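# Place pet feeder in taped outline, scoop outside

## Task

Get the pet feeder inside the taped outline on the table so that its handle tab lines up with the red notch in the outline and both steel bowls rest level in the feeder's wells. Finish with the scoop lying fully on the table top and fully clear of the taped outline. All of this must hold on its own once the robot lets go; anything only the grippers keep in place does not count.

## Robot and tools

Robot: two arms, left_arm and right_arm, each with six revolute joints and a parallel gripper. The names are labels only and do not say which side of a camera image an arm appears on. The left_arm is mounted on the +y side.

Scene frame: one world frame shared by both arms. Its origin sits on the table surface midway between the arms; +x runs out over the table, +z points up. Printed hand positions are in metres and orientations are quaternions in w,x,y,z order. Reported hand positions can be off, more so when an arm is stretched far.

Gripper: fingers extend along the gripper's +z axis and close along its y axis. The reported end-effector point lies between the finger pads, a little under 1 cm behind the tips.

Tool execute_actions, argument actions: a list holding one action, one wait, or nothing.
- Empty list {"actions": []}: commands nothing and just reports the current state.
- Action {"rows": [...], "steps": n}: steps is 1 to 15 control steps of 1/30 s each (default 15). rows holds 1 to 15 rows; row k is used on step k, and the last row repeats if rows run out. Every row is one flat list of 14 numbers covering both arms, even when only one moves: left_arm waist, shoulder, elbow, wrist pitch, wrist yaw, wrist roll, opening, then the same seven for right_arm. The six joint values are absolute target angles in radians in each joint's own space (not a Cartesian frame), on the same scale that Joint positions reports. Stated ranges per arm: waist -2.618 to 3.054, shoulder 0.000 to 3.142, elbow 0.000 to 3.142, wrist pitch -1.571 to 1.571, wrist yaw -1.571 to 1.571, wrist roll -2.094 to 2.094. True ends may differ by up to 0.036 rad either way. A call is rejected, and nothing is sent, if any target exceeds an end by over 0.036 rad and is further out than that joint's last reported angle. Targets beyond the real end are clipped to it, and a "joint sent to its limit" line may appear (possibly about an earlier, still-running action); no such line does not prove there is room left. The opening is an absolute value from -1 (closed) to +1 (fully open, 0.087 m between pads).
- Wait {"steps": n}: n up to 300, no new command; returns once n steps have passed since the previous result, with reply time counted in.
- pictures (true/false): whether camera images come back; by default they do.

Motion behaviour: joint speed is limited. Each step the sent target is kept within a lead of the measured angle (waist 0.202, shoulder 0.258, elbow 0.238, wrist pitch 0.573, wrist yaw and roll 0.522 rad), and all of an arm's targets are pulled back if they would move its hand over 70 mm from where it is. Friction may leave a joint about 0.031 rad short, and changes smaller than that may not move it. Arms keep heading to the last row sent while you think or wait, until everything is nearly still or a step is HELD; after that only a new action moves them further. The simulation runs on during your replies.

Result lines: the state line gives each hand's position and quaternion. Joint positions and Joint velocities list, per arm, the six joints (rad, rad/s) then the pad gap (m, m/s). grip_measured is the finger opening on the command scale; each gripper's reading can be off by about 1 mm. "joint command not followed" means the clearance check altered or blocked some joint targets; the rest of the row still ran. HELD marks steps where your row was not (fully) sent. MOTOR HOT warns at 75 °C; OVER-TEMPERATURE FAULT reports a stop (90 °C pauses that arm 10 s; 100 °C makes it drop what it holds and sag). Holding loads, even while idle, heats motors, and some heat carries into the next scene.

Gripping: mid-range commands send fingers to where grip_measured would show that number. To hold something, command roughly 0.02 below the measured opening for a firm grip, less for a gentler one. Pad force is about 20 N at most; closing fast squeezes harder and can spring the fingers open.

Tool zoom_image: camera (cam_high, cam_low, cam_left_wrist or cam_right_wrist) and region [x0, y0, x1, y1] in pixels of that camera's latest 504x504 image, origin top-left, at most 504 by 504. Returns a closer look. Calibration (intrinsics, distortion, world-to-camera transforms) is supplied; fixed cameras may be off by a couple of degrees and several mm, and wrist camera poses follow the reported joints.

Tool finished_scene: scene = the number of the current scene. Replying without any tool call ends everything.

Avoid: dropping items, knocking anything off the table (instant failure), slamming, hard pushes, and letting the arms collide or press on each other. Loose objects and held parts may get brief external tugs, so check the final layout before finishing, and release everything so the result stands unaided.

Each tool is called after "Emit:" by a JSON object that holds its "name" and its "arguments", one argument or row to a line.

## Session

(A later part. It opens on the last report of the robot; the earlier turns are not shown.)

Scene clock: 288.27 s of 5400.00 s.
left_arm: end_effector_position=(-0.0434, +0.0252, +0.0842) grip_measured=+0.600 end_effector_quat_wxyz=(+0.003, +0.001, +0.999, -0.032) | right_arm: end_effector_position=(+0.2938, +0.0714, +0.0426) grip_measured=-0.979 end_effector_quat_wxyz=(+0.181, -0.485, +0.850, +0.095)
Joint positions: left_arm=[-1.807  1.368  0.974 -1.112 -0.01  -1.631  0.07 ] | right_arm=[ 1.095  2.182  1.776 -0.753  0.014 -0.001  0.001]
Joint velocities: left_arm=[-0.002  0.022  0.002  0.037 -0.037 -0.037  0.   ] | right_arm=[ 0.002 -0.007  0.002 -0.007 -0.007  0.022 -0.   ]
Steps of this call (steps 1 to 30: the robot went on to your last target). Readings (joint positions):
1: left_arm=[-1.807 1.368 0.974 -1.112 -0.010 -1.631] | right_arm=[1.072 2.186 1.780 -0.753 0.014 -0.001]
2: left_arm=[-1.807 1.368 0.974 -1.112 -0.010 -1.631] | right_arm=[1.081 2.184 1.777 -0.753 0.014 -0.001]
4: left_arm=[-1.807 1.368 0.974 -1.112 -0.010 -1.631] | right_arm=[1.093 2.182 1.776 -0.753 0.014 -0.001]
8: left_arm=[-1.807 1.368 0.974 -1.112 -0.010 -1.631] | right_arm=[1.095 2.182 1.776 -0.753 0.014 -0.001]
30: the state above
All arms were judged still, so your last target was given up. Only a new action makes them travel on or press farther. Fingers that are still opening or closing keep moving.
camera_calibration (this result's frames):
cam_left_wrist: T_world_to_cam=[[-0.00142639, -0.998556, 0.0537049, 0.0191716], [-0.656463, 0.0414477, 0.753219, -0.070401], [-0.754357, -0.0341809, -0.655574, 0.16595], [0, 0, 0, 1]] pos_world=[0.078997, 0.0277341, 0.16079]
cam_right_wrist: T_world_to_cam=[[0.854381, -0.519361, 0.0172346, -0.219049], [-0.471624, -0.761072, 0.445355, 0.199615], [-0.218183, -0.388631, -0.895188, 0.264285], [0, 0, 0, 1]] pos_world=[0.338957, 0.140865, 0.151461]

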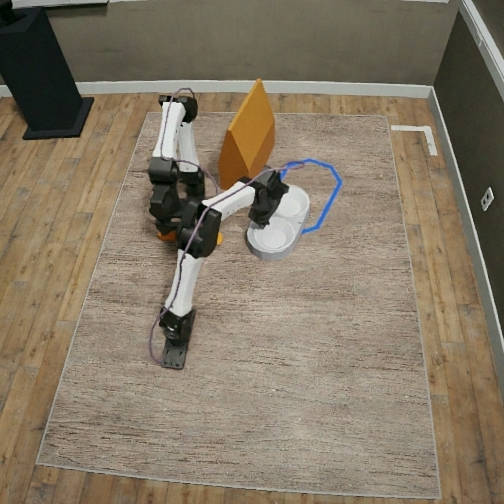

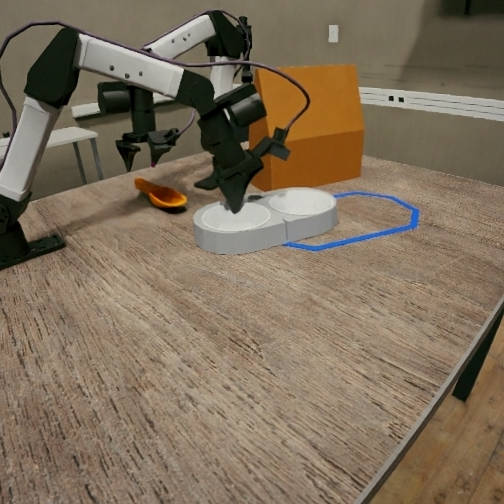

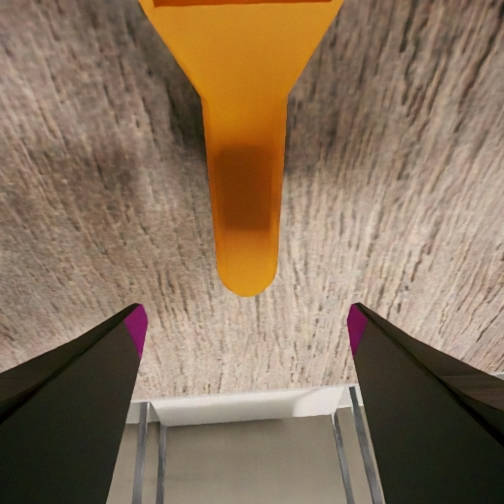

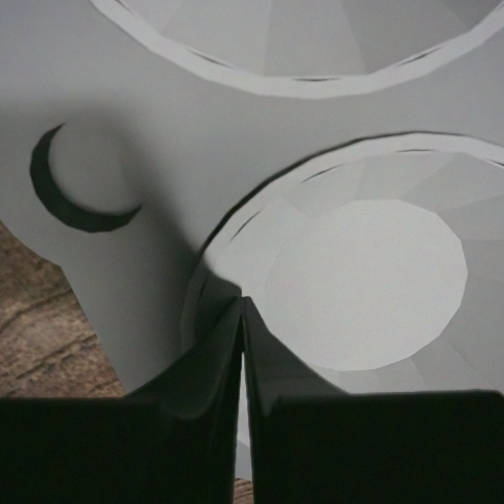

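Emit:
{"name": "execute_actions", "arguments": {
  "actions": []
}}

Scene clock: 295.47 s of 5400.00 s.
left_arm: end_effector_position=(-0.0434, +0.0252, +0.0842) grip_measured=+0.600 end_effector_quat_wxyz=(+0.003, +0.001, +0.999, -0.032) | right_arm: end_effector_position=(+0.2938, +0.0714, +0.0426) grip_measured=-0.979 end_effector_quat_wxyz=(+0.181, -0.485, +0.850, +0.095)
Joint positions: left_arm=[-1.807  1.368  0.974 -1.112 -0.01  -1.631  0.07 ] | right_arm=[ 1.095  2.182  1.776 -0.753  0.014 -0.001  0.001]
Joint velocities: left_arm=[-0.022  0.007  0.017  0.022  0.051 -0.022 -0.001] | right_arm=[-0.002 -0.002  0.007  0.022 -0.066 -0.037  0.001]
Steps of this call (steps 1 to 90: nothing new was sent; then 4.20 s passed at rest). Readings (joint positions):
1: left_arm=[-1.807 1.368 0.974 -1.112 -0.010 -1.631] | right_arm=[1.095 2.182 1.776 -0.753 0.014 -0.001]
2: left_arm=[-1.807 1.368 0.974 -1.112 -0.010 -1.631] | right_arm=[1.095 2.182 1.776 -0.753 0.014 -0.001]
4: left_arm=[-1.807 1.368 0.974 -1.112 -0.010 -1.631] | right_arm=[1.095 2.182 1.776 -0.753 0.014 -0.001]
8: left_arm=[-1.807 1.368 0.974 -1.112 -0.010 -1.631] | right_arm=[1.095 2.182 1.776 -0.753 0.014 -0.001]
90: the state above
camera_calibration (this result's frames):
cam_left_wrist: T_world_to_cam=[[-0.00142639, -0.998556, 0.0537049, 0.0191716], [-0.656463, 0.0414477, 0.753219, -0.070401], [-0.754357, -0.0341809, -0.655574, 0.16595], [0, 0, 0, 1]] pos_world=[0.078997, 0.0277341, 0.16079]
cam_right_wrist: T_world_to_cam=[[0.854381, -0.519361, 0.0172346, -0.219049], [-0.471624, -0.761072, 0.445355, 0.199615], [-0.218183, -0.388631, -0.895188, 0.264285], [0, 0, 0, 1]] pos_world=[0.338957, 0.140865, 0.151461]

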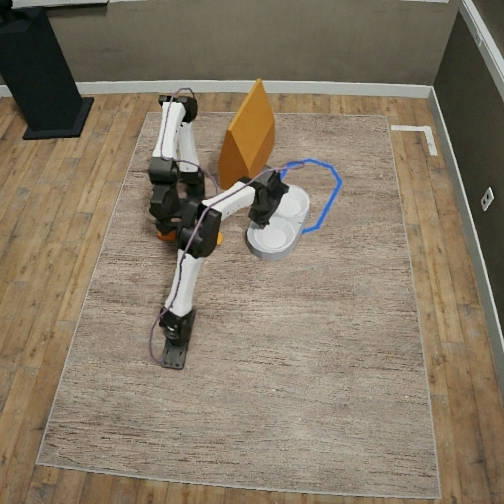

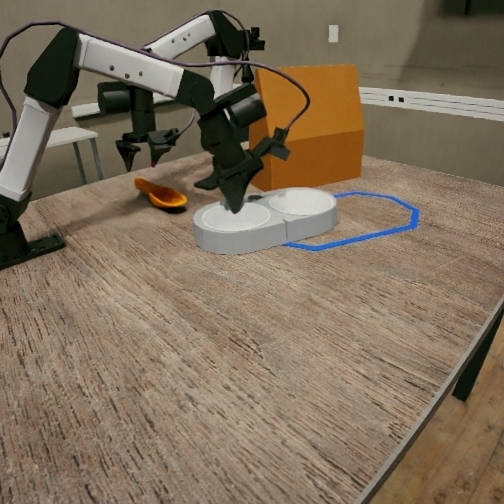

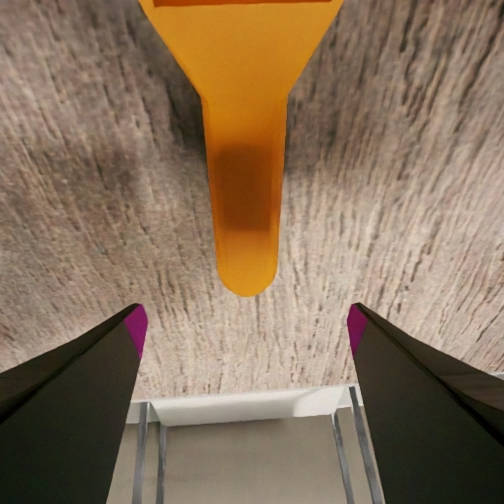

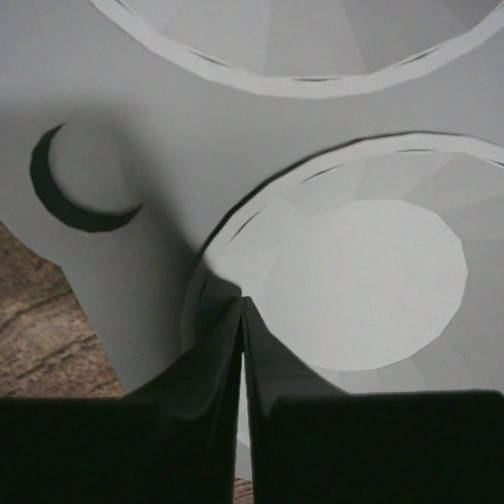

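Emit:
{"name": "zoom_image", "arguments": {
  "camera": "cam_high",
  "region": [230, 140, 360, 270]
}}

Emit:
{"name": "zoom_image", "arguments": {
  "camera": "cam_low",
  "region": [180, 170, 430, 270]
}}

Region (230, 140, 360, 270) of cam_high's 504x504 image, scaled by 3.877, with more detail than that image has.

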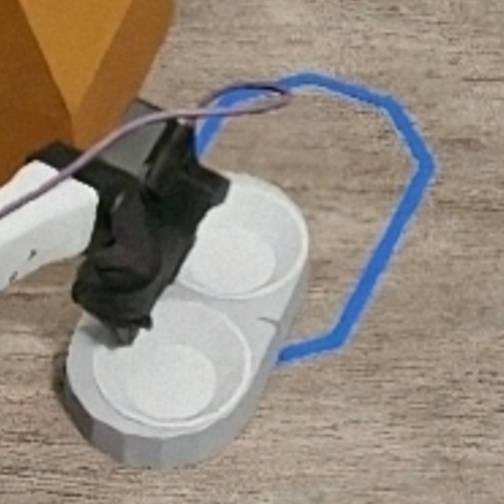

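Region (180, 170, 430, 270) of cam_low's 504x504 image, scaled by 2.016, with more detail than that image has; it fills the top 202 rows of this view, and the rest is white.

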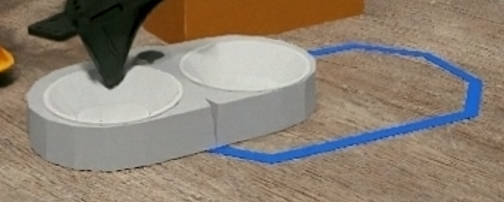

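Emit:
{"name": "zoom_image", "arguments": {
  "camera": "cam_high",
  "region": [240, 175, 330, 265]
}}

Emit:
{"name": "zoom_image", "arguments": {
  "camera": "cam_low",
  "region": [185, 175, 345, 265]
}}

Region (240, 175, 330, 265) of cam_high's 504x504 image, scaled by 5.600, with more detail than that image has.

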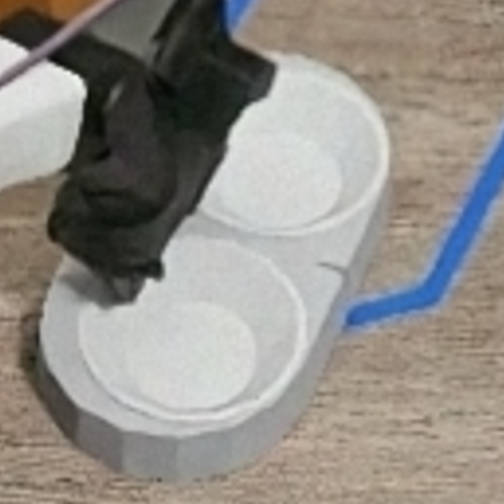

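Region (185, 175, 345, 265) of cam_low's 504x504 image, scaled by 3.150, with more detail than that image has; it fills the top 284 rows of this view, and the rest is white.

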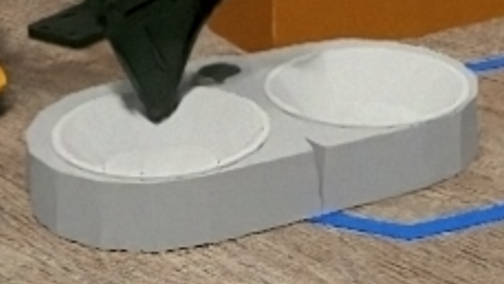

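Emit:
{"name": "execute_actions", "arguments": {
  "actions": [
    {"rows": [[-1.810,1.359,0.988,-1.129,0,-1.636,0.6,1.093,2.167,1.773,-0.745,0,0,-1],[-1.810,1.359,0.988,-1.129,0,-1.636,0.6,1.091,2.153,1.770,-0.737,0,0,-1],[-1.810,1.359,0.988,-1.129,0,-1.636,0.6,1.089,2.138,1.767,-0.729,0,0,-1],[-1.810,1.359,0.988,-1.129,0,-1.636,0.6,1.088,2.123,1.764,-0.721,0,0,-1],[-1.810,1.359,0.988,-1.129,0,-1.636,0.6,1.086,2.108,1.760,-0.712,0,0,-1],[-1.810,1.359,0.988,-1.129,0,-1.636,0.6,1.084,2.094,1.757,-0.704,0,0,-1],[-1.810,1.359,0.988,-1.129,0,-1.636,0.6,1.082,2.079,1.754,-0.696,0,0,-1],[-1.810,1.359,0.988,-1.129,0,-1.636,0.6,1.080,2.064,1.751,-0.688,0,0,-1],[-1.810,1.359,0.988,-1.129,0,-1.636,0.6,1.079,2.084,1.772,-0.669,0,0,-1],[-1.810,1.359,0.988,-1.129,0,-1.636,0.6,1.078,2.104,1.793,-0.650,0,0,-1],[-1.810,1.359,0.988,-1.129,0,-1.636,0.6,1.078,2.124,1.814,-0.631,0,0,-1],[-1.810,1.359,0.988,-1.129,0,-1.636,0.6,1.077,2.144,1.835,-0.612,0,0,-1],[-1.810,1.359,0.988,-1.129,0,-1.636,0.6,1.076,2.164,1.856,-0.593,0,0,-1],[-1.810,1.359,0.988,-1.129,0,-1.636,0.6,1.075,2.184,1.877,-0.574,0,0,-1],[-1.810,1.359,0.988,-1.129,0,-1.636,0.6,1.074,2.204,1.898,-0.555,0,0,-1]], "steps": 15}
  ],
  "pictures": false
}}

Emit:
{"name": "execute_actions", "arguments": {
  "actions": [
    {"rows": [[-1.810,1.359,0.988,-1.129,0,-1.636,0.6,1.074,2.223,1.918,-0.535,0,0,-1],[-1.810,1.359,0.988,-1.129,0,-1.636,0.6,1.073,2.243,1.939,-0.516,0,0,-1],[-1.810,1.359,0.988,-1.129,0,-1.636,0.6,1.072,2.263,1.960,-0.497,0,0,-1],[-1.810,1.359,0.988,-1.129,0,-1.636,0.6,1.071,2.283,1.981,-0.478,0,0,-1],[-1.810,1.359,0.988,-1.129,0,-1.636,0.6,1.070,2.303,2.002,-0.459,0,0,-1],[-1.810,1.359,0.988,-1.129,0,-1.636,0.6,1.070,2.323,2.023,-0.440,0,0,-1],[-1.810,1.359,0.988,-1.129,0,-1.636,0.6,1.069,2.343,2.044,-0.421,0,0,-1],[-1.810,1.359,0.988,-1.129,0,-1.636,0.6,1.068,2.363,2.065,-0.402,0,0,-1],[-1.810,1.359,0.988,-1.129,0,-1.636,0.6,1.068,2.380,2.073,-0.407,0,0,-1],[-1.810,1.359,0.988,-1.129,0,-1.636,0.6,1.068,2.397,2.081,-0.413,0,0,-1],[-1.810,1.359,0.988,-1.129,0,-1.636,0.6,1.068,2.414,2.089,-0.418,0,0,-1],[-1.810,1.359,0.988,-1.129,0,-1.636,0.6,1.068,2.431,2.098,-0.424,0,0,-1],[-1.810,1.359,0.988,-1.129,0,-1.636,0.6,1.068,2.448,2.106,-0.429,0,0,-1],[-1.810,1.359,0.988,-1.129,0,-1.636,0.6,1.068,2.465,2.114,-0.435,0,0,-1],[-1.810,1.359,0.988,-1.129,0,-1.636,0.6,1.068,2.482,2.122,-0.440,0,0,-1]], "steps": 15}
  ]
}}

Scene clock: 374.93 s of 5400.00 s.
left_arm: end_effector_position=(-0.0434, +0.0252, +0.0842) grip_measured=+0.600 end_effector_quat_wxyz=(+0.003, +0.001, +0.999, -0.032) | right_arm: end_effector_position=(+0.3216, +0.1136, +0.1000) grip_measured=-0.979 end_effector_quat_wxyz=(+0.280, -0.467, +0.824, +0.155)
Joint positions: left_arm=[-1.807  1.368  0.974 -1.112 -0.01  -1.631  0.07 ] | right_arm=[ 1.087  2.139  1.85  -0.63   0.006 -0.001  0.001]
Joint velocities: left_arm=[-0.007  0.007 -0.012 -0.007 -0.022 -0.022 -0.   ] | right_arm=[-0.056  0.598  0.554  0.52  -0.022  0.007  0.002]
Steps of this call (steps 1 to 90: nothing new was sent; then 75.97 s passed at rest; steps 91 to 105: all 15 steps of this action). Readings (joint positions):
91: left_arm=[-1.807 1.368 0.974 -1.112 -0.010 -1.631] | right_arm=[1.095 2.182 1.776 -0.753 0.014 -0.001]
92: left_arm=[-1.807 1.368 0.974 -1.112 -0.010 -1.631] | right_arm=[1.095 2.181 1.776 -0.752 0.014 -0.001]
94: left_arm=[-1.807 1.368 0.974 -1.112 -0.010 -1.631] | right_arm=[1.095 2.170 1.776 -0.751 0.011 -0.001]
98: left_arm=[-1.807 1.368 0.974 -1.112 -0.010 -1.631] | right_arm=[1.095 2.113 1.776 -0.732 0.008 -0.001]
105: the state above

Scene clock: 375.43 s of 5400.00 s.
left_arm: end_effector_position=(-0.0434, +0.0252, +0.0842) grip_measured=+0.600 end_effector_quat_wxyz=(+0.003, +0.001, +0.999, -0.032) | right_arm: end_effector_position=(+0.3707, +0.1856, +0.0567) grip_measured=-0.979 end_effector_quat_wxyz=(+0.339, -0.451, +0.804, +0.187)
Joint positions: left_arm=[-1.807  1.368  0.974 -1.112 -0.01  -1.631  0.07 ] | right_arm=[ 1.079  2.429  2.09  -0.438  0.006 -0.001  0.001]
Joint velocities: left_arm=[ 0.007  0.007  0.007 -0.051  0.022  0.037  0.   ] | right_arm=[-0.012  0.462  0.237  0.007 -0.007 -0.037  0.001]
Steps of this call (steps 1 to 15: all 15 steps of this action). Readings (joint positions):
1: left_arm=[-1.807 1.368 0.974 -1.112 -0.010 -1.631] | right_arm=[1.086 2.161 1.869 -0.612 0.006 -0.001]
2: left_arm=[-1.807 1.368 0.974 -1.112 -0.010 -1.631] | right_arm=[1.086 2.183 1.889 -0.593 0.006 -0.001]
4: left_arm=[-1.807 1.368 0.974 -1.112 -0.010 -1.631] | right_arm=[1.084 2.229 1.926 -0.559 0.006 -0.001]
8: left_arm=[-1.807 1.368 0.974 -1.112 -0.010 -1.631] | right_arm=[1.081 2.317 2.005 -0.489 0.006 -0.001]
15: the state above
camera_calibration (this result's frames):
cam_left_wrist: T_world_to_cam=[[-0.00142639, -0.998556, 0.0537049, 0.0191716], [-0.656463, 0.0414477, 0.753219, -0.070401], [-0.754357, -0.0341809, -0.655574, 0.16595], [0, 0, 0, 1]] pos_world=[0.078997, 0.0277341, 0.16079]
cam_right_wrist: T_world_to_cam=[[0.846428, -0.532479, 0.00510113, -0.219558], [-0.531161, -0.843575, 0.0790514, 0.374711], [-0.03779, -0.0696208, -0.996857, 0.217745], [0, 0, 0, 1]] pos_world=[0.3931, 0.214346, 0.188559]

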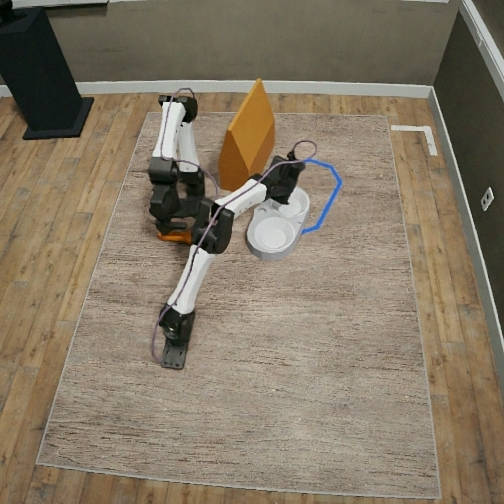

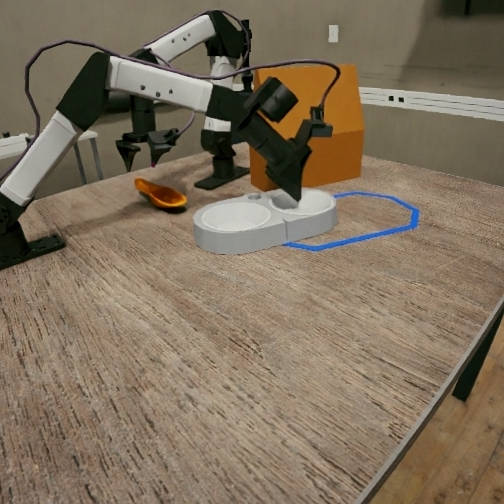

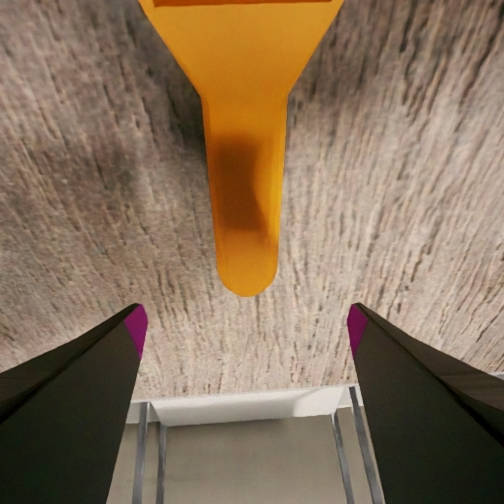

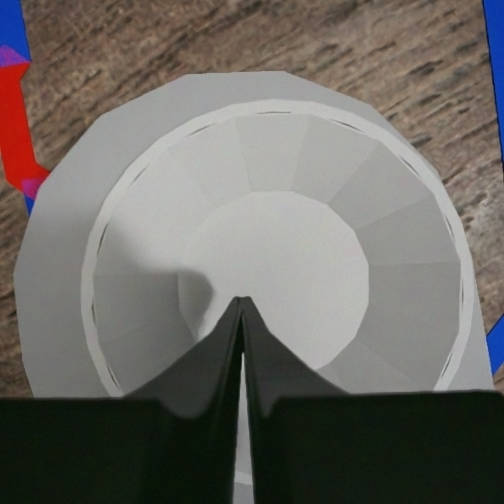

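Emit:
{"name": "execute_actions", "arguments": {
  "actions": [
    {"rows": [[-1.810,1.359,0.988,-1.129,0,-1.636,0.6,1.060,2.487,2.130,-0.442,0,0,-1],[-1.810,1.359,0.988,-1.129,0,-1.636,0.6,1.053,2.491,2.137,-0.443,0,0,-1],[-1.810,1.359,0.988,-1.129,0,-1.636,0.6,1.045,2.496,2.145,-0.445,0,0,-1],[-1.810,1.359,0.988,-1.129,0,-1.636,0.6,1.038,2.500,2.152,-0.447,0,0,-1],[-1.810,1.359,0.988,-1.129,0,-1.636,0.6,1.030,2.505,2.160,-0.449,0,0,-1],[-1.810,1.359,0.988,-1.129,0,-1.636,0.6,1.023,2.509,2.168,-0.450,0,0,-1],[-1.810,1.359,0.988,-1.129,0,-1.636,0.6,1.015,2.514,2.175,-0.452,0,0,-1],[-1.810,1.359,0.988,-1.129,0,-1.636,0.6,1.008,2.518,2.183,-0.454,0,0,-1],[-1.810,1.359,0.988,-1.129,0,-1.636,0.6,1.000,2.523,2.190,-0.456,0,0,-1],[-1.810,1.359,0.988,-1.129,0,-1.636,0.6,0.993,2.527,2.198,-0.457,0,0,-1],[-1.810,1.359,0.988,-1.129,0,-1.636,0.6,0.985,2.532,2.206,-0.459,0,0,-1],[-1.810,1.359,0.988,-1.129,0,-1.636,0.6,0.978,2.536,2.213,-0.461,0,0,-1],[-1.810,1.359,0.988,-1.129,0,-1.636,0.6,0.970,2.541,2.221,-0.463,0,0,-1],[-1.810,1.359,0.988,-1.129,0,-1.636,0.6,0.963,2.545,2.228,-0.464,0,0,-1],[-1.810,1.359,0.988,-1.129,0,-1.636,0.6,0.955,2.550,2.236,-0.466,0,0,-1]], "steps": 15}
  ],
  "pictures": false
}}

Emit:
{"name": "execute_actions", "arguments": {
  "actions": [
    {"steps": 10}
  ]
}}

Scene clock: 387.97 s of 5400.00 s.
left_arm: end_effector_position=(-0.0434, +0.0252, +0.0842) grip_measured=+0.600 end_effector_quat_wxyz=(+0.003, +0.001, +0.999, -0.032) | right_arm: end_effector_position=(+0.4329, +0.1644, +0.0441) grip_measured=-0.979 end_effector_quat_wxyz=(+0.350, -0.409, +0.824, +0.175)
Joint positions: left_arm=[-1.807  1.368  0.974 -1.112 -0.01  -1.631  0.07 ] | right_arm=[ 0.976  2.52   2.2   -0.446 -0.003  0.     0.001]
Joint velocities: left_arm=[-0.007  0.012 -0.012 -0.066 -0.022  0.007  0.   ] | right_arm=[-0.164  0.11   0.203 -0.066 -0.007 -0.007  0.002]
Steps of this call (steps 1 to 30: the robot went on to your last target; steps 31 to 100: nothing new was sent; then 8.70 s passed at rest; steps 101 to 115: all 15 steps of this action). Readings (joint positions):
101: left_arm=[-1.807 1.368 0.974 -1.112 -0.010 -1.631] | right_arm=[1.079 2.474 2.101 -0.437 0.006 -0.001]
102: left_arm=[-1.807 1.368 0.974 -1.112 -0.010 -1.631] | right_arm=[1.077 2.474 2.101 -0.437 0.005 -0.001]
104: left_arm=[-1.807 1.368 0.974 -1.112 -0.010 -1.631] | right_arm=[1.070 2.478 2.111 -0.439 0.004 -0.001]
108: left_arm=[-1.807 1.368 0.974 -1.112 -0.010 -1.631] | right_arm=[1.040 2.491 2.146 -0.440 0.003 -0.001]
115: the state above

Scene clock: 388.30 s of 5400.00 s.
left_arm: end_effector_position=(-0.0434, +0.0252, +0.0842) grip_measured=+0.600 end_effector_quat_wxyz=(+0.003, +0.001, +0.999, -0.032) | right_arm: end_effector_position=(+0.4387, +0.1616, +0.0443) grip_measured=-0.979 end_effector_quat_wxyz=(+0.351, -0.405, +0.826, +0.175)
Joint positions: left_arm=[-1.807  1.368  0.974 -1.112 -0.01  -1.631  0.07 ] | right_arm=[ 0.965  2.526  2.212 -0.45  -0.006  0.001  0.001]
Joint velocities: left_arm=[ 0.007 -0.017  0.012  0.007 -0.007  0.007 -0.001] | right_arm=[-0.002 -0.012 -0.012 -0.022 -0.007 -0.007 -0.001]
Steps of this call (steps 1 to 10: the robot went on to your last target). Readings (joint positions):
1: left_arm=[-1.807 1.368 0.974 -1.112 -0.010 -1.631] | right_arm=[0.971 2.523 2.206 -0.448 -0.004 0.001]
2: left_arm=[-1.807 1.368 0.974 -1.112 -0.010 -1.631] | right_arm=[0.968 2.525 2.209 -0.448 -0.004 0.001]
4: left_arm=[-1.807 1.368 0.974 -1.112 -0.010 -1.631] | right_arm=[0.965 2.526 2.211 -0.449 -0.006 0.001]
8: left_arm=[-1.807 1.368 0.974 -1.112 -0.010 -1.631] | right_arm=[0.965 2.526 2.212 -0.450 -0.006 0.001]
10: the state above
camera_calibration (this result's frames):
cam_left_wrist: T_world_to_cam=[[-0.00142639, -0.998556, 0.0537049, 0.0191716], [-0.656463, 0.0414477, 0.753219, -0.070401], [-0.754357, -0.0341809, -0.655574, 0.16595], [0, 0, 0, 1]] pos_world=[0.078997, 0.0277341, 0.16079]
cam_right_wrist: T_world_to_cam=[[0.784608, -0.619977, -0.00436755, -0.248169], [-0.618361, -0.783035, 0.0669744, 0.420516], [-0.0449425, -0.049848, -0.997745, 0.206333], [0, 0, 0, 1]] pos_world=[0.464019, 0.185705, 0.17662]

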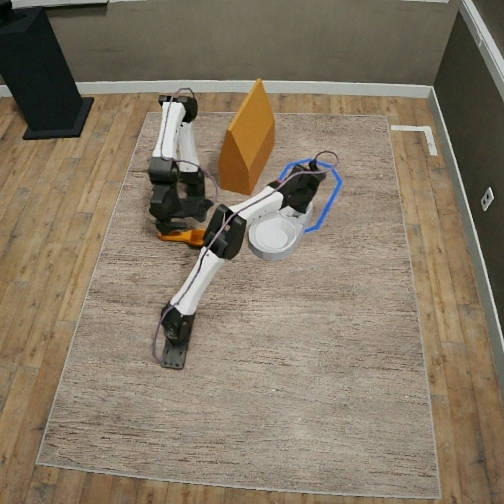

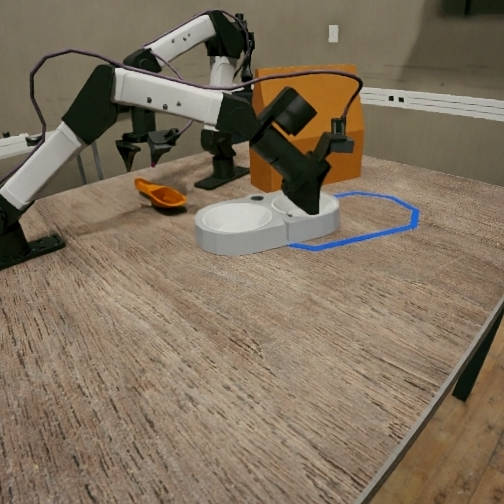

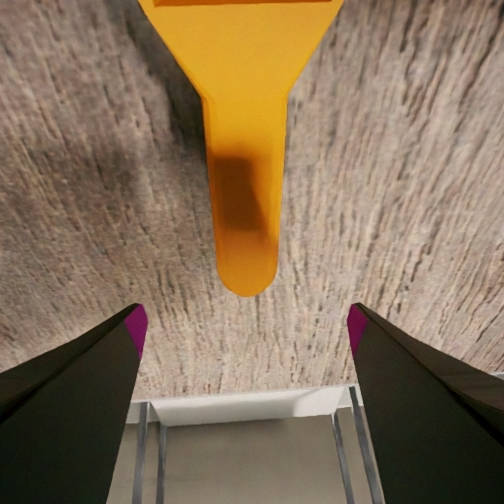

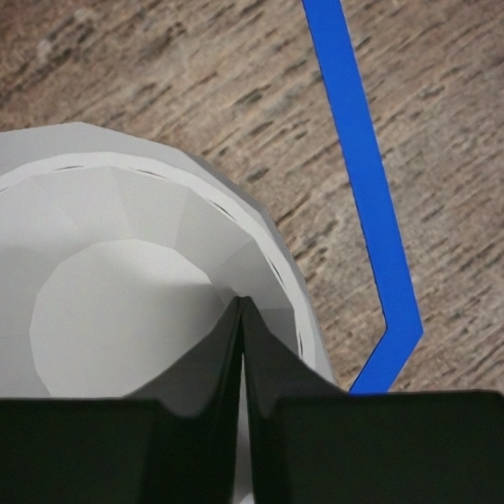

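Emit:
{"name": "execute_actions", "arguments": {
  "actions": [
    {"rows": [[-1.810,1.359,0.988,-1.129,0,-1.636,0.6,0.962,2.556,2.245,-0.462,0,0,-1],[-1.810,1.359,0.988,-1.129,0,-1.636,0.6,0.970,2.563,2.254,-0.457,0,0,-1],[-1.810,1.359,0.988,-1.129,0,-1.636,0.6,0.977,2.569,2.262,-0.453,0,0,-1],[-1.810,1.359,0.988,-1.129,0,-1.636,0.6,0.984,2.576,2.271,-0.449,0,0,-1],[-1.810,1.359,0.988,-1.129,0,-1.636,0.6,0.991,2.582,2.280,-0.444,0,0,-1],[-1.810,1.359,0.988,-1.129,0,-1.636,0.6,0.999,2.589,2.289,-0.440,0,0,-1],[-1.810,1.359,0.988,-1.129,0,-1.636,0.6,1.006,2.595,2.298,-0.436,0,0,-1],[-1.810,1.359,0.988,-1.129,0,-1.636,0.6,1.013,2.602,2.306,-0.431,0,0,-1],[-1.810,1.359,0.988,-1.129,0,-1.636,0.6,1.020,2.608,2.315,-0.427,0,0,-1],[-1.810,1.359,0.988,-1.129,0,-1.636,0.6,1.028,2.615,2.324,-0.423,0,0,-1],[-1.810,1.359,0.988,-1.129,0,-1.636,0.6,1.035,2.621,2.333,-0.418,0,0,-1],[-1.810,1.359,0.988,-1.129,0,-1.636,0.6,1.042,2.628,2.342,-0.414,0,0,-1],[-1.810,1.359,0.988,-1.129,0,-1.636,0.6,1.049,2.634,2.350,-0.410,0,0,-1],[-1.810,1.359,0.988,-1.129,0,-1.636,0.6,1.057,2.641,2.359,-0.405,0,0,-1],[-1.810,1.359,0.988,-1.129,0,-1.636,0.6,1.064,2.647,2.368,-0.401,0,0,-1]], "steps": 15}
  ],
  "pictures": false
}}

Emit:
{"name": "execute_actions", "arguments": {
  "actions": [
    {"rows": [[-1.810,1.359,0.988,-1.129,0,-1.636,0.6,1.065,2.659,2.384,-0.392,0,0,-1],[-1.810,1.359,0.988,-1.129,0,-1.636,0.6,1.066,2.672,2.400,-0.384,0,0,-1],[-1.810,1.359,0.988,-1.129,0,-1.636,0.6,1.067,2.684,2.415,-0.375,0,0,-1],[-1.810,1.359,0.988,-1.129,0,-1.636,0.6,1.067,2.696,2.431,-0.367,0,0,-1],[-1.810,1.359,0.988,-1.129,0,-1.636,0.6,1.068,2.709,2.447,-0.358,0,0,-1],[-1.810,1.359,0.988,-1.129,0,-1.636,0.6,1.069,2.721,2.463,-0.350,0,0,-1],[-1.810,1.359,0.988,-1.129,0,-1.636,0.6,1.070,2.733,2.479,-0.341,0,0,-1],[-1.810,1.359,0.988,-1.129,0,-1.636,0.6,1.071,2.746,2.494,-0.333,0,0,-1],[-1.810,1.359,0.988,-1.129,0,-1.636,0.6,1.072,2.758,2.510,-0.324,0,0,-1],[-1.810,1.359,0.988,-1.129,0,-1.636,0.6,1.073,2.770,2.526,-0.316,0,0,-1],[-1.810,1.359,0.988,-1.129,0,-1.636,0.6,1.074,2.783,2.542,-0.307,0,0,-1],[-1.810,1.359,0.988,-1.129,0,-1.636,0.6,1.074,2.795,2.558,-0.299,0,0,-1],[-1.810,1.359,0.988,-1.129,0,-1.636,0.6,1.075,2.807,2.573,-0.290,0,0,-1],[-1.810,1.359,0.988,-1.129,0,-1.636,0.6,1.076,2.820,2.589,-0.282,0,0,-1],[-1.810,1.359,0.988,-1.129,0,-1.636,0.6,1.077,2.832,2.605,-0.273,0,0,-1]], "steps": 15}
  ],
  "pictures": false
}}

Emit:
{"name": "execute_actions", "arguments": {
  "actions": [
    {"steps": 10}
  ]
}}

Scene clock: 409.67 s of 5400.00 s.
left_arm: end_effector_position=(-0.0434, +0.0252, +0.0842) grip_measured=+0.600 end_effector_quat_wxyz=(+0.003, +0.001, +0.999, -0.032) | right_arm: end_effector_position=(+0.4124, +0.2086, +0.0367) grip_measured=-0.979 end_effector_quat_wxyz=(+0.363, -0.431, +0.802, +0.197)
Joint positions: left_arm=[-1.807  1.368  0.974 -1.112 -0.01  -1.631  0.07 ] | right_arm=[ 1.041  2.619  2.328 -0.427 -0.004  0.001  0.001]
Joint velocities: left_arm=[ 0.007 -0.027 -0.032  0.037  0.022 -0.022 -0.001] | right_arm=[ 0.247  0.183  0.242  0.095 -0.051 -0.037 -0.   ]
Steps of this call (steps 1 to 30: the robot went on to your last target; steps 31 to 100: nothing new was sent; then 17.53 s passed at rest; steps 101 to 115: all 15 steps of this action). Readings (joint positions):
101: left_arm=[-1.807 1.368 0.974 -1.112 -0.010 -1.631] | right_arm=[0.965 2.526 2.212 -0.450 -0.006 0.001]
102: left_arm=[-1.807 1.368 0.974 -1.112 -0.010 -1.631] | right_arm=[0.965 2.529 2.216 -0.451 -0.006 0.001]
104: left_arm=[-1.807 1.368 0.974 -1.112 -0.010 -1.631] | right_arm=[0.966 2.540 2.233 -0.452 -0.006 0.001]
108: left_arm=[-1.807 1.368 0.974 -1.112 -0.010 -1.631] | right_arm=[0.981 2.567 2.270 -0.447 -0.004 0.001]
115: the state above

Scene clock: 410.17 s of 5400.00 s.
left_arm: end_effector_position=(-0.0434, +0.0252, +0.0842) grip_measured=+0.600 end_effector_quat_wxyz=(+0.003, +0.001, +0.999, -0.032) | right_arm: end_effector_position=(+0.4235, +0.2576, +0.0380) grip_measured=-0.979 end_effector_quat_wxyz=(+0.421, -0.425, +0.766, +0.234)
Joint positions: left_arm=[-1.807  1.368  0.974 -1.112 -0.01  -1.631  0.07 ] | right_arm=[ 1.066  2.788  2.556 -0.332 -0.002 -0.     0.001]
Joint velocities: left_arm=[ 0.002 -0.022 -0.022  0.037  0.022 -0.037 -0.001] | right_arm=[-0.002  0.359  0.457  0.198 -0.007 -0.037 -0.   ]
Steps of this call (steps 1 to 15: all 15 steps of this action). Readings (joint positions):
1: left_arm=[-1.807 1.368 0.974 -1.112 -0.010 -1.631] | right_arm=[1.049 2.627 2.338 -0.423 -0.004 0.001]
2: left_arm=[-1.807 1.368 0.974 -1.112 -0.010 -1.631] | right_arm=[1.056 2.636 2.352 -0.419 -0.004 0.001]
4: left_arm=[-1.807 1.368 0.974 -1.112 -0.010 -1.631] | right_arm=[1.065 2.656 2.381 -0.413 -0.002 -0.000]
8: left_arm=[-1.807 1.368 0.974 -1.112 -0.010 -1.631] | right_arm=[1.066 2.702 2.444 -0.390 -0.002 -0.000]
15: the state above

Scene clock: 410.50 s of 5400.00 s.
left_arm: end_effector_position=(-0.0434, +0.0252, +0.0842) grip_measured=+0.600 end_effector_quat_wxyz=(+0.003, +0.001, +0.999, -0.032) | right_arm: end_effector_position=(+0.4272, +0.2636, +0.0385) grip_measured=-0.979 end_effector_quat_wxyz=(+0.433, -0.421, +0.760, +0.240)
Joint positions: left_arm=[-1.807  1.368  0.974 -1.112 -0.01  -1.631  0.07 ] | right_arm=[ 1.066  2.81   2.578 -0.302 -0.002 -0.     0.001]
Joint velocities: left_arm=[-0.012  0.007 -0.012 -0.051  0.037 -0.037  0.   ] | right_arm=[-0.002 -0.012  0.017 -0.037  0.066  0.022  0.001]
Steps of this call (steps 1 to 10: the robot went on to your last target). Readings (joint positions):
1: left_arm=[-1.807 1.368 0.974 -1.112 -0.010 -1.631] | right_arm=[1.066 2.798 2.567 -0.323 -0.002 -0.000]
2: left_arm=[-1.807 1.368 0.974 -1.112 -0.010 -1.631] | right_arm=[1.066 2.804 2.574 -0.315 -0.002 -0.000]
4: left_arm=[-1.807 1.368 0.974 -1.112 -0.010 -1.631] | right_arm=[1.066 2.809 2.577 -0.307 -0.002 -0.000]
8: left_arm=[-1.807 1.368 0.974 -1.112 -0.010 -1.631] | right_arm=[1.066 2.810 2.578 -0.302 -0.002 -0.000]
10: the state above
camera_calibration (this result's frames):
cam_left_wrist: T_world_to_cam=[[-0.00142639, -0.998556, 0.0537049, 0.0191716], [-0.656463, 0.0414477, 0.753219, -0.070401], [-0.754357, -0.0341809, -0.655574, 0.16595], [0, 0, 0, 1]] pos_world=[0.078997, 0.0277341, 0.16079]
cam_right_wrist: T_world_to_cam=[[0.842457, -0.538755, -0.00323918, -0.222086], [-0.532025, -0.830955, -0.162679, 0.478215], [0.0849523, 0.138773, -0.986674, 0.0994742], [0, 0, 0, 1]] pos_world=[0.433069, 0.26392, 0.175225]

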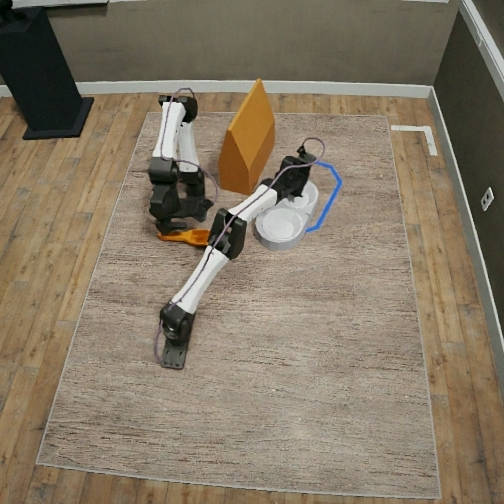

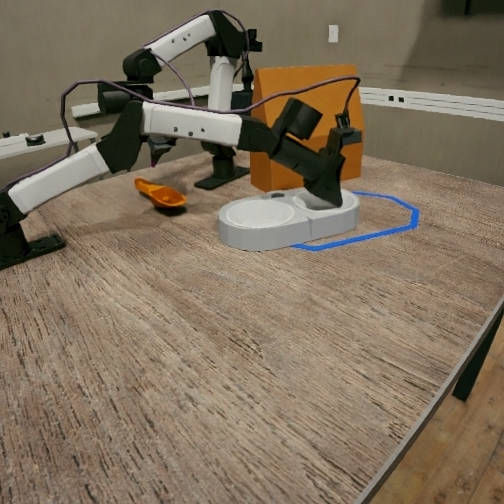

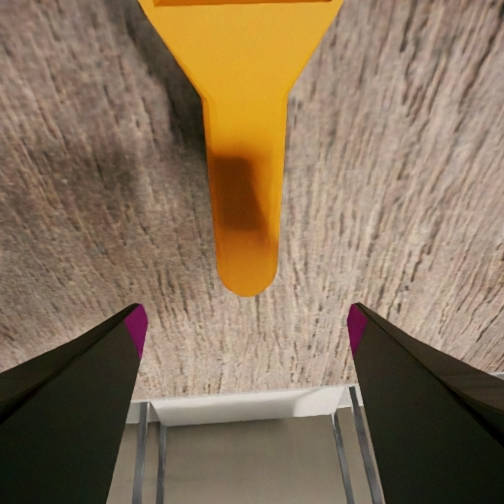

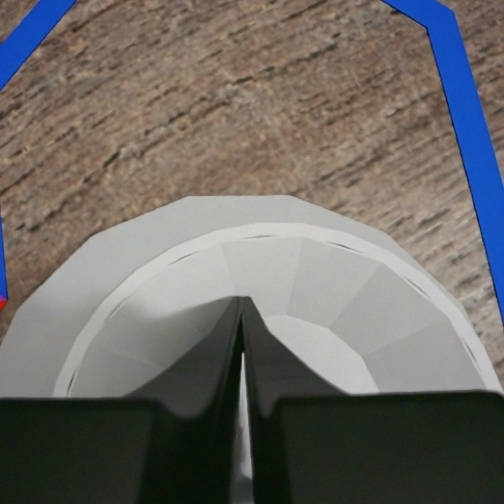

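Emit:
{"name": "execute_actions", "arguments": {
  "actions": [
    {"rows": [[-1.810,1.359,0.988,-1.129,0,-1.636,0.6,1.076,2.807,2.583,-0.282,0,0,-1],[-1.810,1.359,0.988,-1.129,0,-1.636,0.6,1.075,2.782,2.561,-0.290,0,0,-1],[-1.810,1.359,0.988,-1.129,0,-1.636,0.6,1.073,2.757,2.539,-0.299,0,0,-1],[-1.810,1.359,0.988,-1.129,0,-1.636,0.6,1.072,2.732,2.517,-0.307,0,0,-1],[-1.810,1.359,0.988,-1.129,0,-1.636,0.6,1.071,2.706,2.494,-0.316,0,0,-1],[-1.810,1.359,0.988,-1.129,0,-1.636,0.6,1.070,2.681,2.472,-0.324,0,0,-1],[-1.810,1.359,0.988,-1.129,0,-1.636,0.6,1.068,2.656,2.450,-0.333,0,0,-1],[-1.810,1.359,0.988,-1.129,0,-1.636,0.6,1.067,2.631,2.428,-0.341,0,0,-1],[-1.810,1.359,0.988,-1.129,0,-1.636,0.6,1.066,2.606,2.406,-0.350,0,0,-1],[-1.810,1.359,0.988,-1.129,0,-1.636,0.6,1.062,2.580,2.377,-0.375,0,0,-1],[-1.810,1.359,0.988,-1.129,0,-1.636,0.6,1.057,2.555,2.348,-0.400,0,0,-1],[-1.810,1.359,0.988,-1.129,0,-1.636,0.6,1.053,2.529,2.319,-0.426,0,0,-1],[-1.810,1.359,0.988,-1.129,0,-1.636,0.6,1.049,2.503,2.290,-0.451,0,0,-1],[-1.810,1.359,0.988,-1.129,0,-1.636,0.6,1.044,2.478,2.261,-0.476,0,0,-1],[-1.810,1.359,0.988,-1.129,0,-1.636,0.6,1.040,2.452,2.232,-0.501,0,0,-1]], "steps": 15}
  ],
  "pictures": false
}}

Emit:
{"name": "execute_actions", "arguments": {
  "actions": [
    {"rows": [[-1.810,1.359,0.988,-1.129,0,-1.636,0.6,1.035,2.427,2.203,-0.526,0,0,-1],[-1.810,1.359,0.988,-1.129,0,-1.636,0.6,1.031,2.401,2.174,-0.552,0,0,-1],[-1.810,1.359,0.988,-1.129,0,-1.636,0.6,1.027,2.375,2.145,-0.577,0,0,-1],[-1.810,1.359,0.988,-1.129,0,-1.636,0.6,1.022,2.350,2.116,-0.602,0,0,-1],[-1.810,1.359,0.988,-1.129,0,-1.636,0.6,1.018,2.324,2.087,-0.627,0,0,-1],[-1.810,1.359,0.988,-1.129,0,-1.636,0.6,1.014,2.298,2.058,-0.653,0,0,-1],[-1.810,1.359,0.988,-1.129,0,-1.636,0.6,1.009,2.273,2.029,-0.678,0,0,-1],[-1.810,1.359,0.988,-1.129,0,-1.636,0.6,1.005,2.247,2.000,-0.703,0,0,-1],[-1.810,1.359,0.988,-1.129,0,-1.636,0.6,1.005,2.251,1.976,-0.675,0,0,-1],[-1.810,1.359,0.988,-1.129,0,-1.636,0.6,1.005,2.254,1.952,-0.647,0,0,-1],[-1.810,1.359,0.988,-1.129,0,-1.636,0.6,1.005,2.258,1.928,-0.619,0,0,-1],[-1.810,1.359,0.988,-1.129,0,-1.636,0.6,1.005,2.262,1.903,-0.592,0,0,-1],[-1.810,1.359,0.988,-1.129,0,-1.636,0.6,1.005,2.266,1.879,-0.564,0,0,-1],[-1.810,1.359,0.988,-1.129,0,-1.636,0.6,1.005,2.269,1.855,-0.536,0,0,-1],[-1.810,1.359,0.988,-1.129,0,-1.636,0.6,1.005,2.273,1.831,-0.508,0,0,-1]], "steps": 15}
  ],
  "pictures": false
}}

Emit:
{"name": "execute_actions", "arguments": {
  "actions": [
    {"steps": 12}
  ]
}}

Scene clock: 430.10 s of 5400.00 s.
left_arm: end_effector_position=(-0.0434, +0.0252, +0.0842) grip_measured=+0.600 end_effector_quat_wxyz=(+0.003, +0.001, +0.999, -0.032) | right_arm: end_effector_position=(+0.4044, +0.2235, +0.1205) grip_measured=-0.979 end_effector_quat_wxyz=(+0.420, -0.424, +0.768, +0.232)
Joint positions: left_arm=[-1.807  1.368  0.974 -1.112 -0.01  -1.631  0.07 ] | right_arm=[ 1.063  2.49   2.315 -0.394 -0.002 -0.     0.001]
Joint velocities: left_arm=[ 0.007  0.002 -0.012 -0.007  0.022 -0.037  0.   ] | right_arm=[-0.066 -0.818 -0.779 -0.564 -0.022  0.007 -0.   ]
Steps of this call (steps 1 to 30: the robot went on to your last target; steps 31 to 100: nothing new was sent; then 15.77 s passed at rest; steps 101 to 115: all 15 steps of this action). Readings (joint positions):
101: left_arm=[-1.807 1.368 0.974 -1.112 -0.010 -1.631] | right_arm=[1.066 2.810 2.578 -0.302 -0.002 -0.000]
102: left_arm=[-1.807 1.368 0.974 -1.112 -0.010 -1.631] | right_arm=[1.066 2.809 2.578 -0.303 -0.002 -0.000]
104: left_arm=[-1.807 1.368 0.974 -1.112 -0.010 -1.631] | right_arm=[1.066 2.791 2.560 -0.304 -0.002 -0.000]
108: left_arm=[-1.807 1.368 0.974 -1.112 -0.010 -1.631] | right_arm=[1.066 2.700 2.480 -0.321 -0.002 -0.000]
115: the state above

Scene clock: 430.60 s of 5400.00 s.
left_arm: end_effector_position=(-0.0434, +0.0252, +0.0842) grip_measured=+0.600 end_effector_quat_wxyz=(+0.003, +0.001, +0.999, -0.032) | right_arm: end_effector_position=(+0.3689, +0.1101, +0.0683) grip_measured=-0.979 end_effector_quat_wxyz=(+0.285, -0.435, +0.842, +0.148)
Joint positions: left_arm=[-1.807  1.368  0.974 -1.112 -0.01  -1.631  0.07 ] | right_arm=[ 1.008  2.251  1.904 -0.571 -0.002 -0.     0.001]
Joint velocities: left_arm=[ 0.007  0.007 -0.012 -0.007 -0.022 -0.066 -0.001] | right_arm=[-0.012  0.002 -0.803  0.388  0.007 -0.022 -0.   ]
Steps of this call (steps 1 to 15: all 15 steps of this action). Readings (joint positions):
1: left_arm=[-1.807 1.368 0.974 -1.112 -0.010 -1.631] | right_arm=[1.061 2.463 2.287 -0.412 -0.002 -0.000]
2: left_arm=[-1.807 1.368 0.974 -1.112 -0.010 -1.631] | right_arm=[1.057 2.437 2.258 -0.432 -0.002 -0.000]
4: left_arm=[-1.807 1.368 0.974 -1.112 -0.010 -1.631] | right_arm=[1.047 2.388 2.199 -0.477 -0.002 -0.000]
8: left_arm=[-1.807 1.368 0.974 -1.112 -0.010 -1.631] | right_arm=[1.022 2.298 2.075 -0.579 -0.002 -0.000]
15: the state above

Scene clock: 431.00 s of 5400.00 s.
left_arm: end_effector_position=(-0.0434, +0.0252, +0.0842) grip_measured=+0.600 end_effector_quat_wxyz=(+0.003, +0.001, +0.999, -0.032) | right_arm: end_effector_position=(+0.3661, +0.1062, +0.0436) grip_measured=-0.979 end_effector_quat_wxyz=(+0.273, -0.437, +0.845, +0.142)
Joint positions: left_arm=[-1.807  1.368  0.974 -1.112 -0.01  -1.631  0.07 ] | right_arm=[ 1.008  2.27   1.85  -0.524 -0.002 -0.     0.001]
Joint velocities: left_arm=[-0.012  0.002  0.007  0.051  0.037 -0.051  0.   ] | right_arm=[-0.007 -0.012 -0.022  0.081 -0.007 -0.007  0.   ]
Steps of this call (steps 1 to 12: the robot went on to your last target). Readings (joint positions):
1: left_arm=[-1.807 1.368 0.974 -1.112 -0.010 -1.631] | right_arm=[1.008 2.253 1.881 -0.563 -0.002 -0.000]
2: left_arm=[-1.807 1.368 0.974 -1.112 -0.010 -1.631] | right_arm=[1.008 2.257 1.866 -0.559 -0.002 -0.000]
4: left_arm=[-1.807 1.368 0.974 -1.112 -0.010 -1.631] | right_arm=[1.008 2.267 1.853 -0.552 -0.002 -0.000]
8: left_arm=[-1.807 1.368 0.974 -1.112 -0.010 -1.631] | right_arm=[1.008 2.270 1.850 -0.536 -0.002 -0.000]
12: the state above
camera_calibration (this result's frames):
cam_left_wrist: T_world_to_cam=[[-0.00142639, -0.998556, 0.0537049, 0.0191716], [-0.656463, 0.0414477, 0.753219, -0.070401], [-0.754357, -0.0341809, -0.655574, 0.16595], [0, 0, 0, 1]] pos_world=[0.078997, 0.0277341, 0.16079]
cam_right_wrist: T_world_to_cam=[[0.809487, -0.587138, 0.000485421, -0.238361], [-0.569408, -0.78484, 0.24454, 0.30683], [-0.143198, -0.198229, -0.969639, 0.250112], [0, 0, 0, 1]] pos_world=[0.403477, 0.150441, 0.167602]

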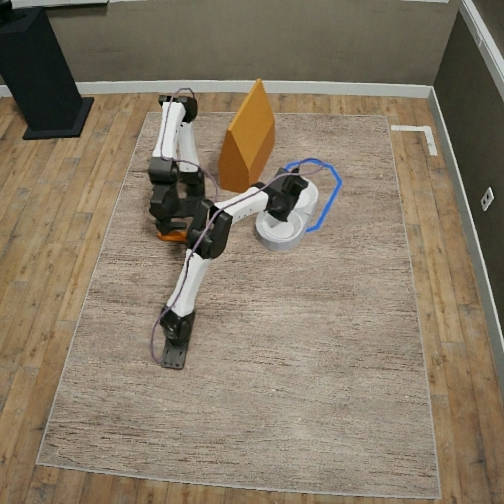

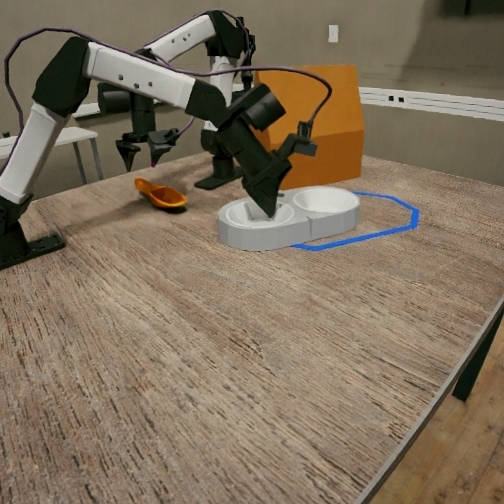

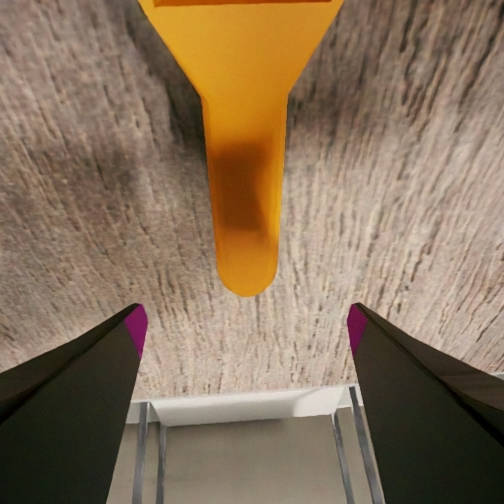

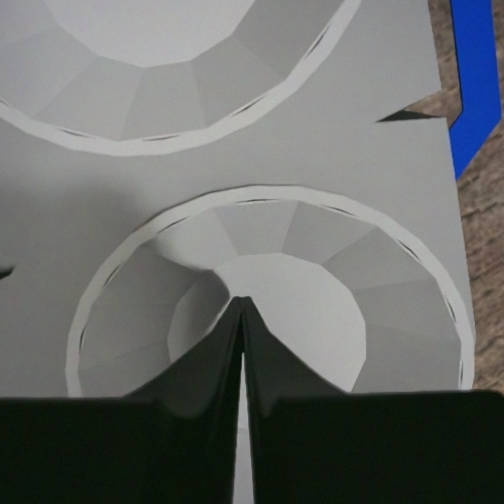

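Emit:
{"name": "execute_actions", "arguments": {
  "actions": [
    {"rows": [[-1.810,1.359,0.988,-1.129,0,-1.636,0.6,1.017,2.288,1.852,-0.504,0,0,-1],[-1.810,1.359,0.988,-1.129,0,-1.636,0.6,1.019,2.302,1.873,-0.501,0,0,-1],[-1.810,1.359,0.988,-1.129,0,-1.636,0.6,1.021,2.317,1.894,-0.497,0,0,-1],[-1.810,1.359,0.988,-1.129,0,-1.636,0.6,1.023,2.332,1.915,-0.494,0,0,-1],[-1.810,1.359,0.988,-1.129,0,-1.636,0.6,1.025,2.347,1.936,-0.490,0,0,-1],[-1.810,1.359,0.988,-1.129,0,-1.636,0.6,1.027,2.361,1.957,-0.486,0,0,-1],[-1.810,1.359,0.988,-1.129,0,-1.636,0.6,1.029,2.376,1.978,-0.483,0,0,-1],[-1.810,1.359,0.988,-1.129,0,-1.636,0.6,1.032,2.391,2.000,-0.479,0,0,-1],[-1.810,1.359,0.988,-1.129,0,-1.636,0.6,1.034,2.406,2.021,-0.476,0,0,-1],[-1.810,1.359,0.988,-1.129,0,-1.636,0.6,1.036,2.420,2.042,-0.472,0,0,-1],[-1.810,1.359,0.988,-1.129,0,-1.636,0.6,1.038,2.435,2.063,-0.468,0,0,-1],[-1.810,1.359,0.988,-1.129,0,-1.636,0.6,1.040,2.450,2.084,-0.465,0,0,-1],[-1.810,1.359,0.988,-1.129,0,-1.636,0.6,1.042,2.465,2.105,-0.461,0,0,-1],[-1.810,1.359,0.988,-1.129,0,-1.636,0.6,1.044,2.479,2.126,-0.458,0,0,-1],[-1.810,1.359,0.988,-1.129,0,-1.636,0.6,1.046,2.494,2.147,-0.454,0,0,-1]], "steps": 15}
  ],
  "pictures": false
}}

Emit:
{"name": "execute_actions", "arguments": {
  "actions": [
    {"steps": 10}
  ]
}}

Scene clock: 463.60 s of 5400.00 s.
left_arm: end_effector_position=(-0.0434, +0.0252, +0.0842) grip_measured=+0.600 end_effector_quat_wxyz=(+0.003, +0.001, +0.999, -0.032) | right_arm: end_effector_position=(+0.3900, +0.1579, +0.0399) grip_measured=-0.979 end_effector_quat_wxyz=(+0.313, -0.436, +0.828, +0.164)
Joint positions: left_arm=[-1.807  1.368  0.974 -1.112 -0.01  -1.631  0.07 ] | right_arm=[ 1.027  2.444  2.091 -0.496  0.002 -0.     0.001]
Joint velocities: left_arm=[ 0.012  0.007 -0.012 -0.051 -0.051 -0.022  0.001] | right_arm=[ 0.076  0.427  0.613  0.125  0.007 -0.051 -0.001]
Steps of this call (steps 1 to 30: the robot went on to your last target; steps 31 to 100: nothing new was sent; then 28.77 s passed at rest; steps 101 to 115: all 15 steps of this action). Readings (joint positions):
101: left_arm=[-1.807 1.368 0.974 -1.112 -0.010 -1.631] | right_arm=[1.008 2.270 1.850 -0.517 -0.002 -0.000]
102: left_arm=[-1.807 1.368 0.974 -1.112 -0.010 -1.631] | right_arm=[1.008 2.271 1.850 -0.515 -0.002 -0.000]
104: left_arm=[-1.807 1.368 0.974 -1.112 -0.010 -1.631] | right_arm=[1.008 2.286 1.867 -0.514 -0.002 -0.000]
108: left_arm=[-1.807 1.368 0.974 -1.112 -0.010 -1.631] | right_arm=[1.013 2.346 1.943 -0.505 -0.001 -0.000]
115: the state above

Scene clock: 463.93 s of 5400.00 s.
left_arm: end_effector_position=(-0.0434, +0.0252, +0.0842) grip_measured=+0.600 end_effector_quat_wxyz=(+0.003, +0.001, +0.999, -0.032) | right_arm: end_effector_position=(+0.3927, +0.1678, +0.0400) grip_measured=-0.979 end_effector_quat_wxyz=(+0.323, -0.436, +0.822, +0.170)
Joint positions: left_arm=[-1.807  1.368  0.974 -1.112 -0.01  -1.631  0.07 ] | right_arm=[ 1.032  2.469  2.122 -0.477  0.003 -0.     0.001]
Joint velocities: left_arm=[-0.012 -0.012 -0.022  0.007 -0.037  0.007  0.001] | right_arm=[-0.017 -0.017 -0.022 -0.007 -0.081 -0.066  0.001]
Steps of this call (steps 1 to 10: the robot went on to your last target). Readings (joint positions):
1: left_arm=[-1.807 1.368 0.974 -1.112 -0.010 -1.631] | right_arm=[1.029 2.456 2.107 -0.489 0.002 -0.000]
2: left_arm=[-1.807 1.368 0.974 -1.112 -0.010 -1.631] | right_arm=[1.031 2.463 2.115 -0.483 0.002 -0.000]
4: left_arm=[-1.807 1.368 0.974 -1.112 -0.010 -1.631] | right_arm=[1.032 2.468 2.122 -0.477 0.002 -0.000]
8: left_arm=[-1.807 1.368 0.974 -1.112 -0.010 -1.631] | right_arm=[1.032 2.469 2.122 -0.477 0.003 -0.000]
10: the state above
camera_calibration (this result's frames):
cam_left_wrist: T_world_to_cam=[[-0.00142639, -0.998556, 0.0537049, 0.0191716], [-0.656463, 0.0414477, 0.753219, -0.070401], [-0.754357, -0.0341809, -0.655574, 0.16595], [0, 0, 0, 1]] pos_world=[0.078997, 0.0277341, 0.16079]
cam_right_wrist: T_world_to_cam=[[0.821595, -0.570065, 0.00272239, -0.231457], [-0.56585, -0.81492, 0.125374, 0.379596], [-0.0692529, -0.104547, -0.992106, 0.218758], [0, 0, 0, 1]] pos_world=[0.420108, 0.200266, 0.17007]

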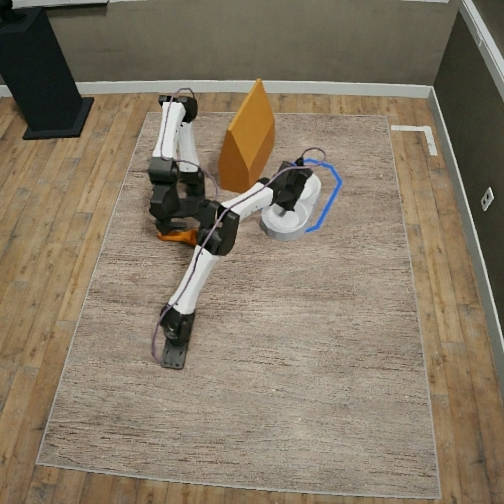

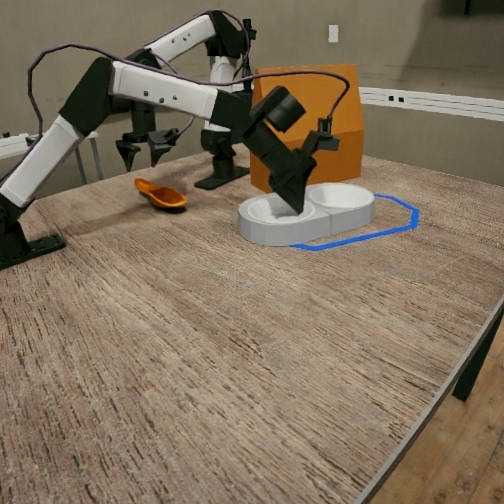

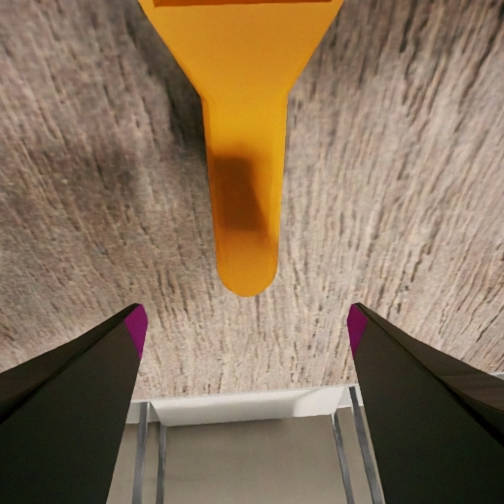

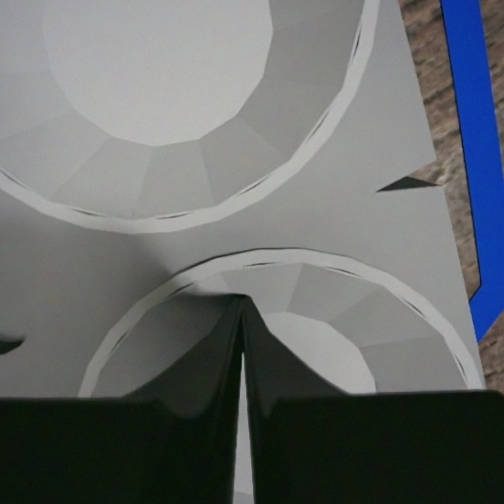

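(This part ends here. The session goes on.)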